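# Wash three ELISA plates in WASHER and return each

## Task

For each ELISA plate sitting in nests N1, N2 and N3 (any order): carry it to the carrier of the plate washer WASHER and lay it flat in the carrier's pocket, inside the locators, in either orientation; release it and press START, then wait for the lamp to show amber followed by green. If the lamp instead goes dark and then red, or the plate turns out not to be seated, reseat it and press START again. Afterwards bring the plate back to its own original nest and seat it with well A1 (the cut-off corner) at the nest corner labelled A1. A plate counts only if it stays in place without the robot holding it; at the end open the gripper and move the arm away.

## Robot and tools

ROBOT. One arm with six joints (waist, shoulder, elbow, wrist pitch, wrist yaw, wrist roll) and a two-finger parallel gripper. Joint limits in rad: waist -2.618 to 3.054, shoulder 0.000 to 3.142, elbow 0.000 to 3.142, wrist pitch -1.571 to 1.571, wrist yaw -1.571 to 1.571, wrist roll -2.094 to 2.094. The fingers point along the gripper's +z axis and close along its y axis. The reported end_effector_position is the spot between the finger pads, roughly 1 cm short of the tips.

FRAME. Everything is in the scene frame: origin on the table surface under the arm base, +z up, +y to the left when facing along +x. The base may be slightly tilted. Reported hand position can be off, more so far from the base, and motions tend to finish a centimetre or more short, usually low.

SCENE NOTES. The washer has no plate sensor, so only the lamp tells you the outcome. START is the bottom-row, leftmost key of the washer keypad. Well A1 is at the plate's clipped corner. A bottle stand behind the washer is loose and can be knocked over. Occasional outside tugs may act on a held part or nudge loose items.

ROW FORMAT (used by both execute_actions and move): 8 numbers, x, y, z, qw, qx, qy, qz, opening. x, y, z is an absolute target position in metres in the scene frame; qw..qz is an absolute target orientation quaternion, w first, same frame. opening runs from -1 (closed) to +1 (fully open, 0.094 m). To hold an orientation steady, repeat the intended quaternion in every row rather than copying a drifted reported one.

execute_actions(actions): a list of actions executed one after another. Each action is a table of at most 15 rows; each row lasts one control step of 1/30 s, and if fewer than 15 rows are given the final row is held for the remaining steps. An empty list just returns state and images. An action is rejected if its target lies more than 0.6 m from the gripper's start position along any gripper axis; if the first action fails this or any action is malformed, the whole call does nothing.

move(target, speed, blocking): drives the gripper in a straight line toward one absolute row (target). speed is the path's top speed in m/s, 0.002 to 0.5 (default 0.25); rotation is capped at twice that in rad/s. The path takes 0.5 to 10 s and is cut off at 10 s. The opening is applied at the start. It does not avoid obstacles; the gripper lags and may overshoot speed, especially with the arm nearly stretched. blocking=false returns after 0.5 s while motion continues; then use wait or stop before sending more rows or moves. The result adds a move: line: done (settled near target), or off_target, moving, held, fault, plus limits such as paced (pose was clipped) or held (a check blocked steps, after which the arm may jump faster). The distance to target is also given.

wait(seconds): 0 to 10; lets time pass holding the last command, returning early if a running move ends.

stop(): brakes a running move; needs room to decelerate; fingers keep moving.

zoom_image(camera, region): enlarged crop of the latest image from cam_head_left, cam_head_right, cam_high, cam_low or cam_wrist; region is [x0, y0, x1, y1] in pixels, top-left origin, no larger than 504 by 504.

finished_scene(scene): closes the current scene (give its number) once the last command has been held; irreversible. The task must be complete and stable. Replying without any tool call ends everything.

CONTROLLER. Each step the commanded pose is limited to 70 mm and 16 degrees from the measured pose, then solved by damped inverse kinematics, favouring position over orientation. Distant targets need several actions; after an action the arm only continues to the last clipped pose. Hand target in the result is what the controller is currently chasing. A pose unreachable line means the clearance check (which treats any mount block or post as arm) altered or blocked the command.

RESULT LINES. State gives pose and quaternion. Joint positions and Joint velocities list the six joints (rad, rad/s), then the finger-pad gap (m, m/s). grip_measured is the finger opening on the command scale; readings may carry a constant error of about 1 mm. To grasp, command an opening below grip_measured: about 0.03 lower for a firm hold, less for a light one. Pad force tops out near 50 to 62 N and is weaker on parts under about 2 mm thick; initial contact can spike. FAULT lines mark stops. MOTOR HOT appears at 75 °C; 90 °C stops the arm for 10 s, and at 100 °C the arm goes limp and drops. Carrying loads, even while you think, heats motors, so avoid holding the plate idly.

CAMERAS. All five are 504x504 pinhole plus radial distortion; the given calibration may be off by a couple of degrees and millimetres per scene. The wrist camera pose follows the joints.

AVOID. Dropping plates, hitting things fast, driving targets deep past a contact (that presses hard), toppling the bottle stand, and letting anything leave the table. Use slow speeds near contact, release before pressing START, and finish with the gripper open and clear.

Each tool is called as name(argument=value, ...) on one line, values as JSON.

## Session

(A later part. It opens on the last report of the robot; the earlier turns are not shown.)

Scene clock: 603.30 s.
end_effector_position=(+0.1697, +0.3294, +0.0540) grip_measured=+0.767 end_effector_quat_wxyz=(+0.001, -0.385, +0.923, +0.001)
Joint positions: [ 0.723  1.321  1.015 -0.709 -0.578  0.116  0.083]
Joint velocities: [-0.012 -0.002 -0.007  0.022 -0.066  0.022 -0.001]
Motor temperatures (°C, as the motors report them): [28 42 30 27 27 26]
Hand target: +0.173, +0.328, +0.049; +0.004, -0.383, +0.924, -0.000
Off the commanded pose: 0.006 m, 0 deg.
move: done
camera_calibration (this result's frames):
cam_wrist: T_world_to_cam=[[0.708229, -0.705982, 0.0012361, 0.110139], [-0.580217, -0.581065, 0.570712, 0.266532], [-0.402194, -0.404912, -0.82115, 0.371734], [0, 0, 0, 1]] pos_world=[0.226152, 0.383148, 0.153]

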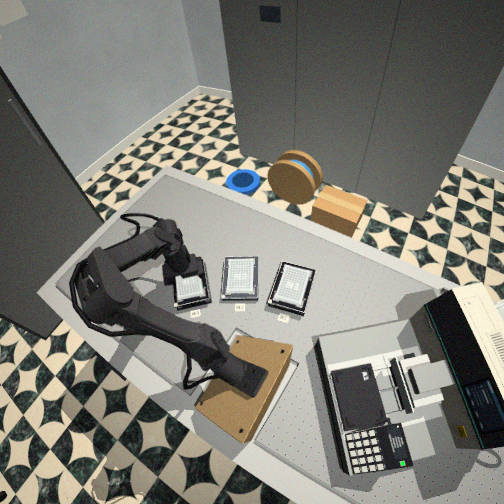

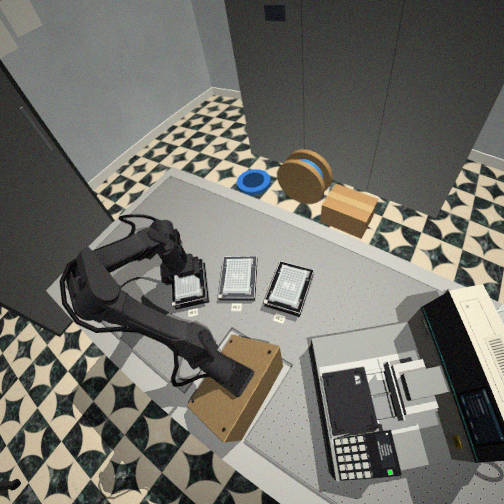

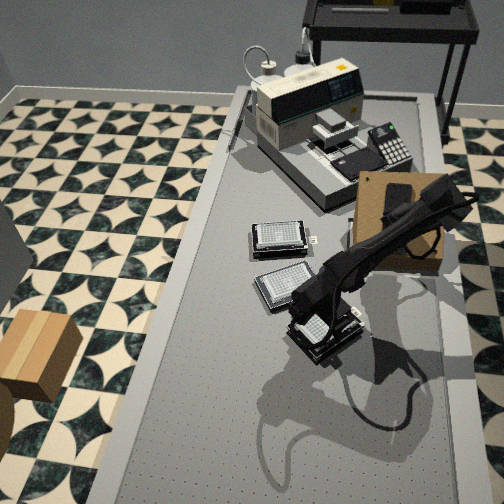

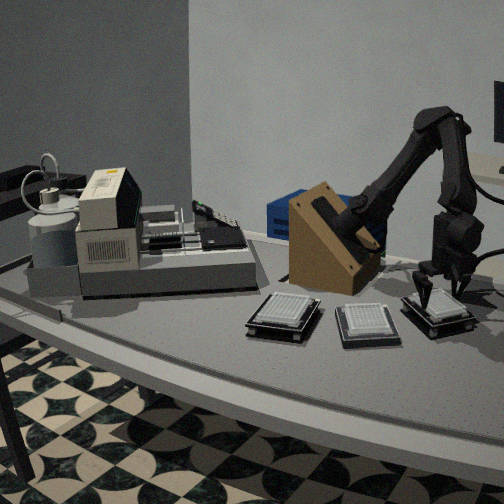

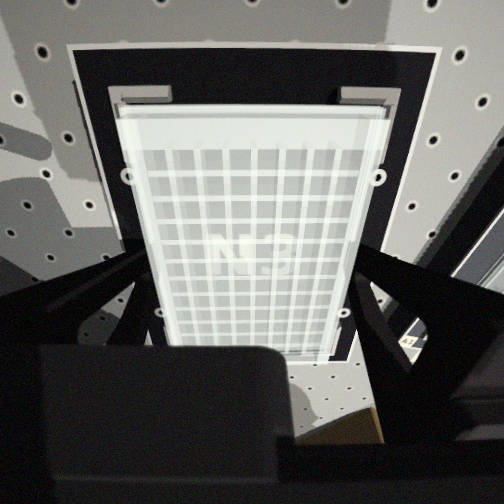

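move(target=[0.1748,0.3275,0.047,0.004,-0.383,0.924,0,0.735], speed=0.005)

Scene clock: 607.83 s.
end_effector_position=(+0.1706, +0.3289, +0.0522) grip_measured=+0.767 end_effector_quat_wxyz=(+0.000, -0.384, +0.923, +0.000)
Joint positions: [ 0.723  1.328  1.015 -0.705 -0.579  0.118  0.083]
Joint velocities: [-0.012 -0.007 -0.002 -0.066  0.022  0.007 -0.   ]
Motor temperatures (°C, as the motors report them): [28 41 30 27 27 26]
Hand target: +0.175, +0.327, +0.047; +0.004, -0.383, +0.924, -0.000
Off the commanded pose: 0.007 m, 0 deg.
move: done
camera_calibration (this result's frames):
cam_wrist: T_world_to_cam=[[0.706391, -0.707821, 0.000743702, 0.110122], [-0.580593, -0.578818, 0.572609, 0.266983], [-0.404875, -0.404918, -0.819828, 0.370871], [0, 0, 0, 1]] pos_world=[0.227376, 0.382653, 0.151092]

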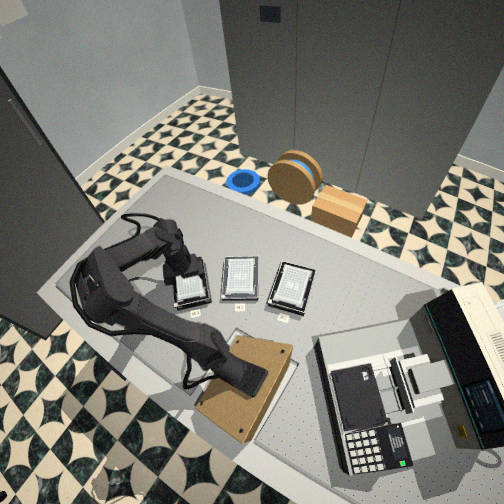

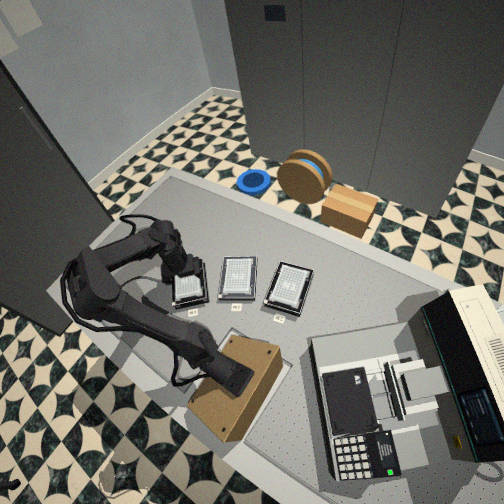

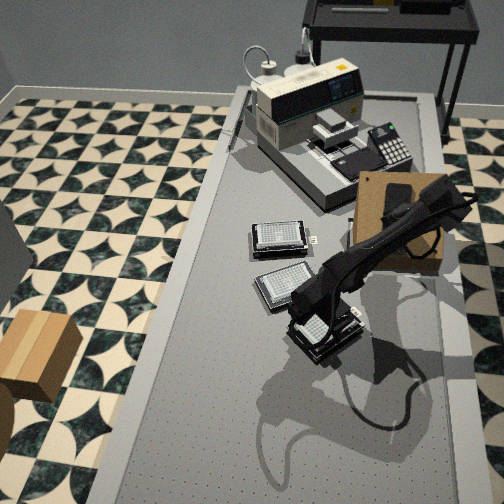

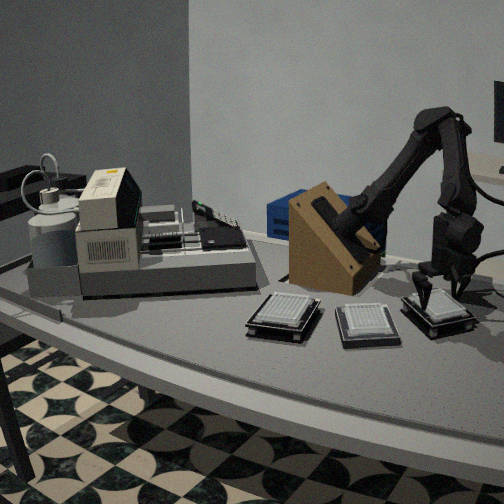

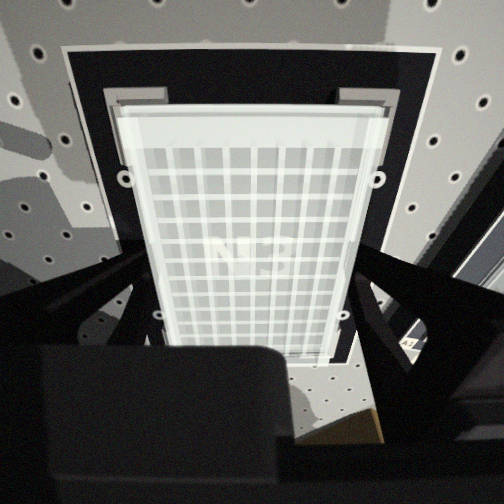

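execute_actions(actions=[[[0.1725,0.3285,0.050,0,-0.384,0.923,0,1]],[[0.1725,0.3285,0.050,0,-0.384,0.923,0,1]]])

move(target=[0.171,0.329,0.15,0,-0.384,0.923,0,1], speed=0.06)

Scene clock: 614.53 s.
end_effector_position=(+0.1707, +0.3289, +0.0522) grip_measured=+1.000 end_effector_quat_wxyz=(+0.000, -0.384, +0.923, +0.000)
Joint positions: [ 0.723  1.328  1.015 -0.705 -0.578  0.118  0.094]
Joint velocities: [-0.002  0.012  0.007 -0.066 -0.007 -0.007  0.   ]
Motor temperatures (°C, as the motors report them): [28 41 29 27 27 26]
Hand target: +0.172, +0.328, +0.050; -0.000, -0.384, +0.923, -0.000
Off the commanded pose: 0.003 m, 0 deg.
camera_calibration (this result's frames):
cam_wrist: T_world_to_cam=[[0.70639, -0.707821, 0.00112237, 0.110035], [-0.580765, -0.578683, 0.572571, 0.266976], [-0.404629, -0.405111, -0.819854, 0.370898], [0, 0, 0, 1]] pos_world=[0.227399, 0.382635, 0.151096]

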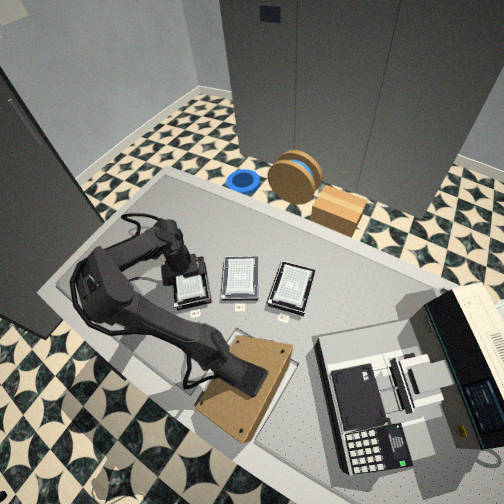

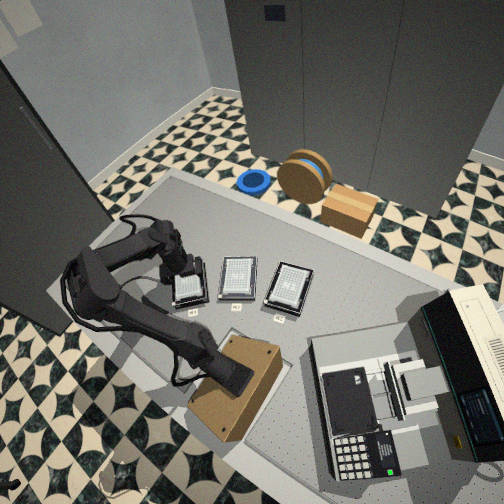

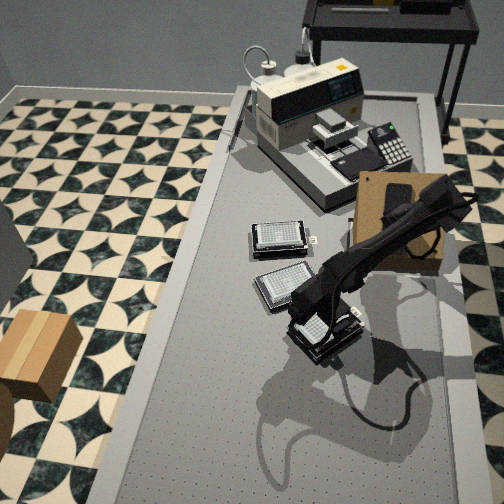

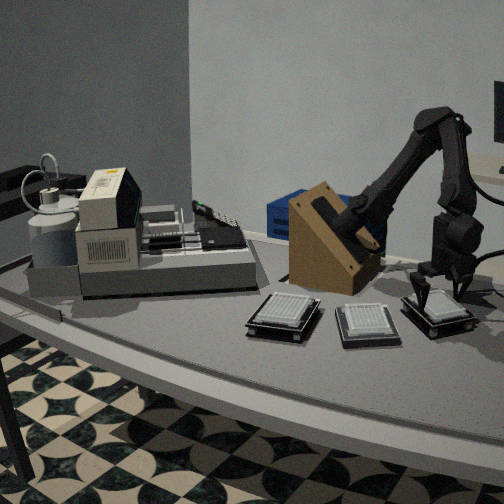

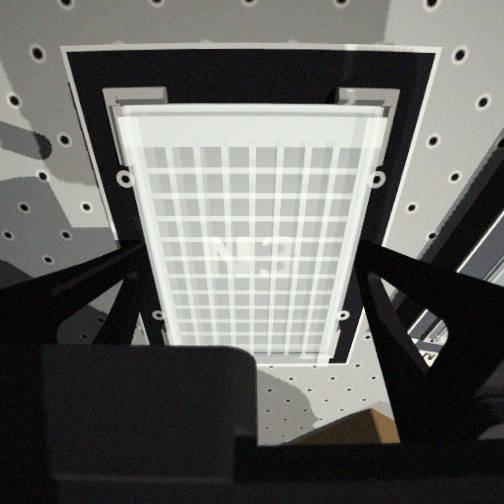

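Scene clock: 616.70 s.
end_effector_position=(+0.1715, +0.3232, +0.1371) grip_measured=+1.000 end_effector_quat_wxyz=(-0.020, -0.375, +0.927, -0.002)
Joint positions: [ 0.481  1.291  1.246 -1.184 -0.694 -0.163  0.094]
Joint velocities: [-0.002 -0.012 -0.002 -0.051  0.022 -0.022  0.   ]
Motor temperatures (°C, as the motors report them): [28 41 30 27 27 26]
Hand target: +0.173, +0.331, +0.150; -0.001, -0.383, +0.924, +0.003
Off the commanded pose: 0.014 m, 3 deg.
move: off_target
camera_calibration (this result's frames):
cam_wrist: T_world_to_cam=[[0.692705, -0.721164, -0.00910271, 0.113394], [-0.571057, -0.556143, 0.60382, 0.202375], [-0.440516, -0.413071, -0.797069, 0.444078], [0, 0, 0, 1]] pos_world=[0.232642, 0.377761, 0.232795]

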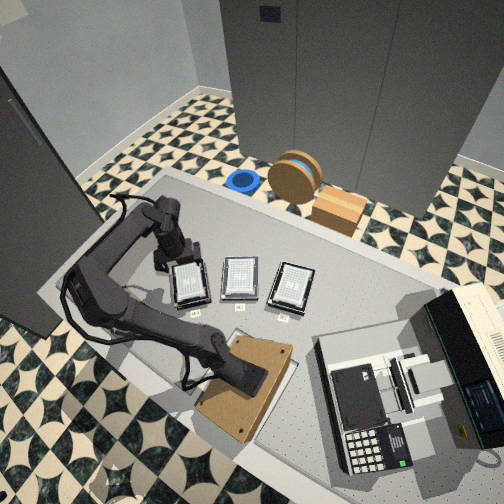

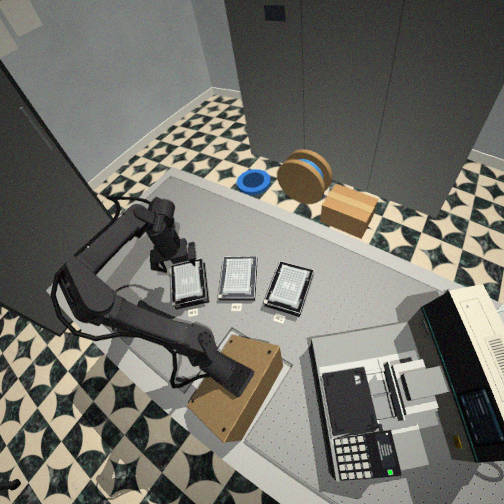

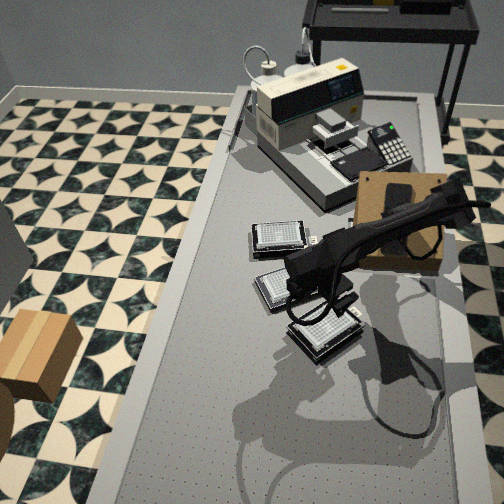

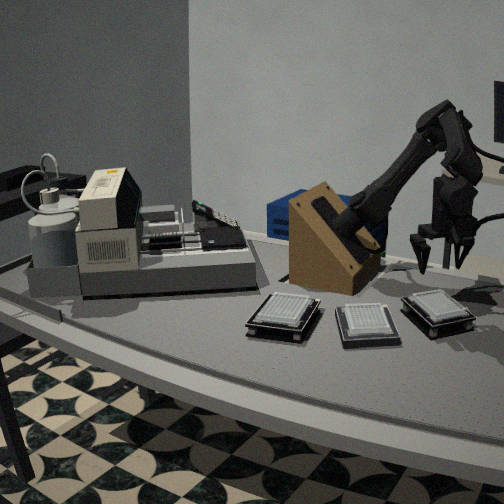

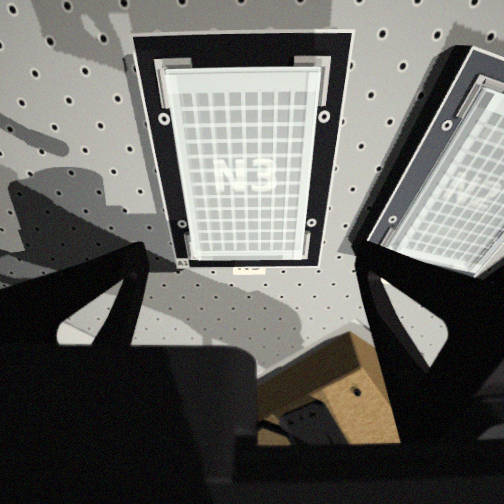

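zoom_image(camera="cam_wrist", region=[120,20,370,280])

zoom_image(camera="cam_low", region=[320,270,490,360])

zoom_image(camera="cam_head_left", region=[150,240,330,330])

Region (120, 20, 370, 280) of cam_wrist's 504x504 image, scaled by 1.938, with more detail than that image has; it fills the left 485 columns of this view, and the rest is white.

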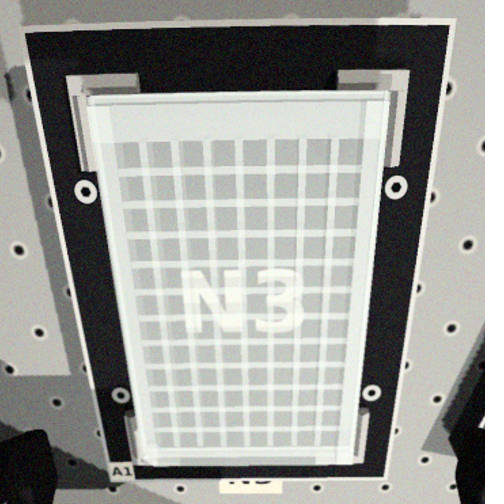

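Region (320, 270, 490, 360) of cam_low's 504x504 image, scaled by 2.965, with more detail than that image has; it fills the top 267 rows of this view, and the rest is white.

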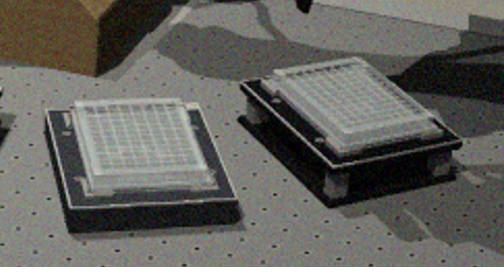

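Region (150, 240, 330, 330) of cam_head_left's 504x504 image, scaled by 2.800, with more detail than that image has.

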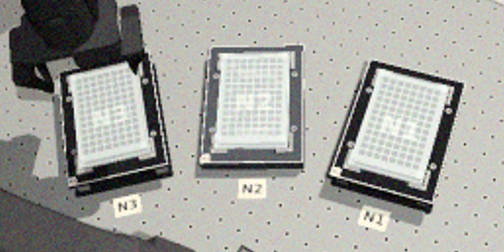

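zoom_image(camera="cam_wrist", region=[270,45,504,145])

zoom_image(camera="cam_head_right", region=[160,250,270,315])

zoom_image(camera="cam_high", region=[245,255,375,370])

Region (270, 45, 504, 145) of cam_wrist's 504x504 image, scaled by 2.154, with more detail than that image has; it fills the top 215 rows of this view, and the rest is white.

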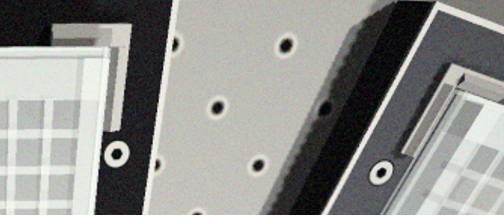

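Region (160, 250, 270, 315) of cam_head_right's 504x504 image, scaled by 4.582, with more detail than that image has; it fills the top 298 rows of this view, and the rest is white.

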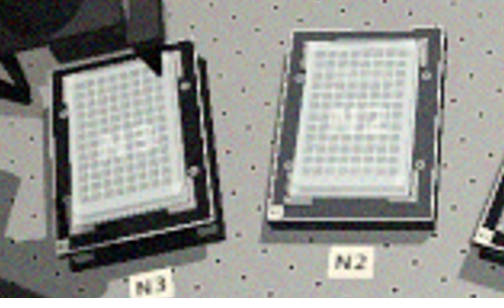

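Region (245, 255, 375, 370) of cam_high's 504x504 image, scaled by 3.877, with more detail than that image has; it fills the top 446 rows of this view, and the rest is white.

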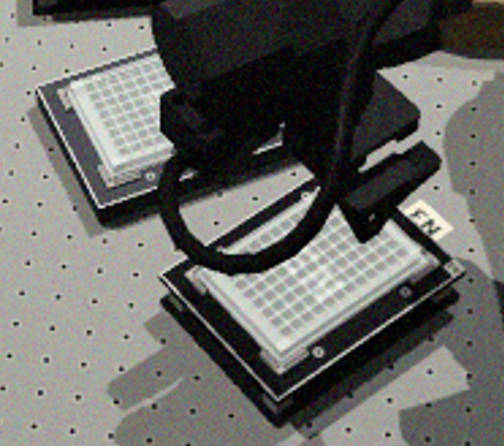

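finished_scene(scene=2)

The scene is finished: the task was done.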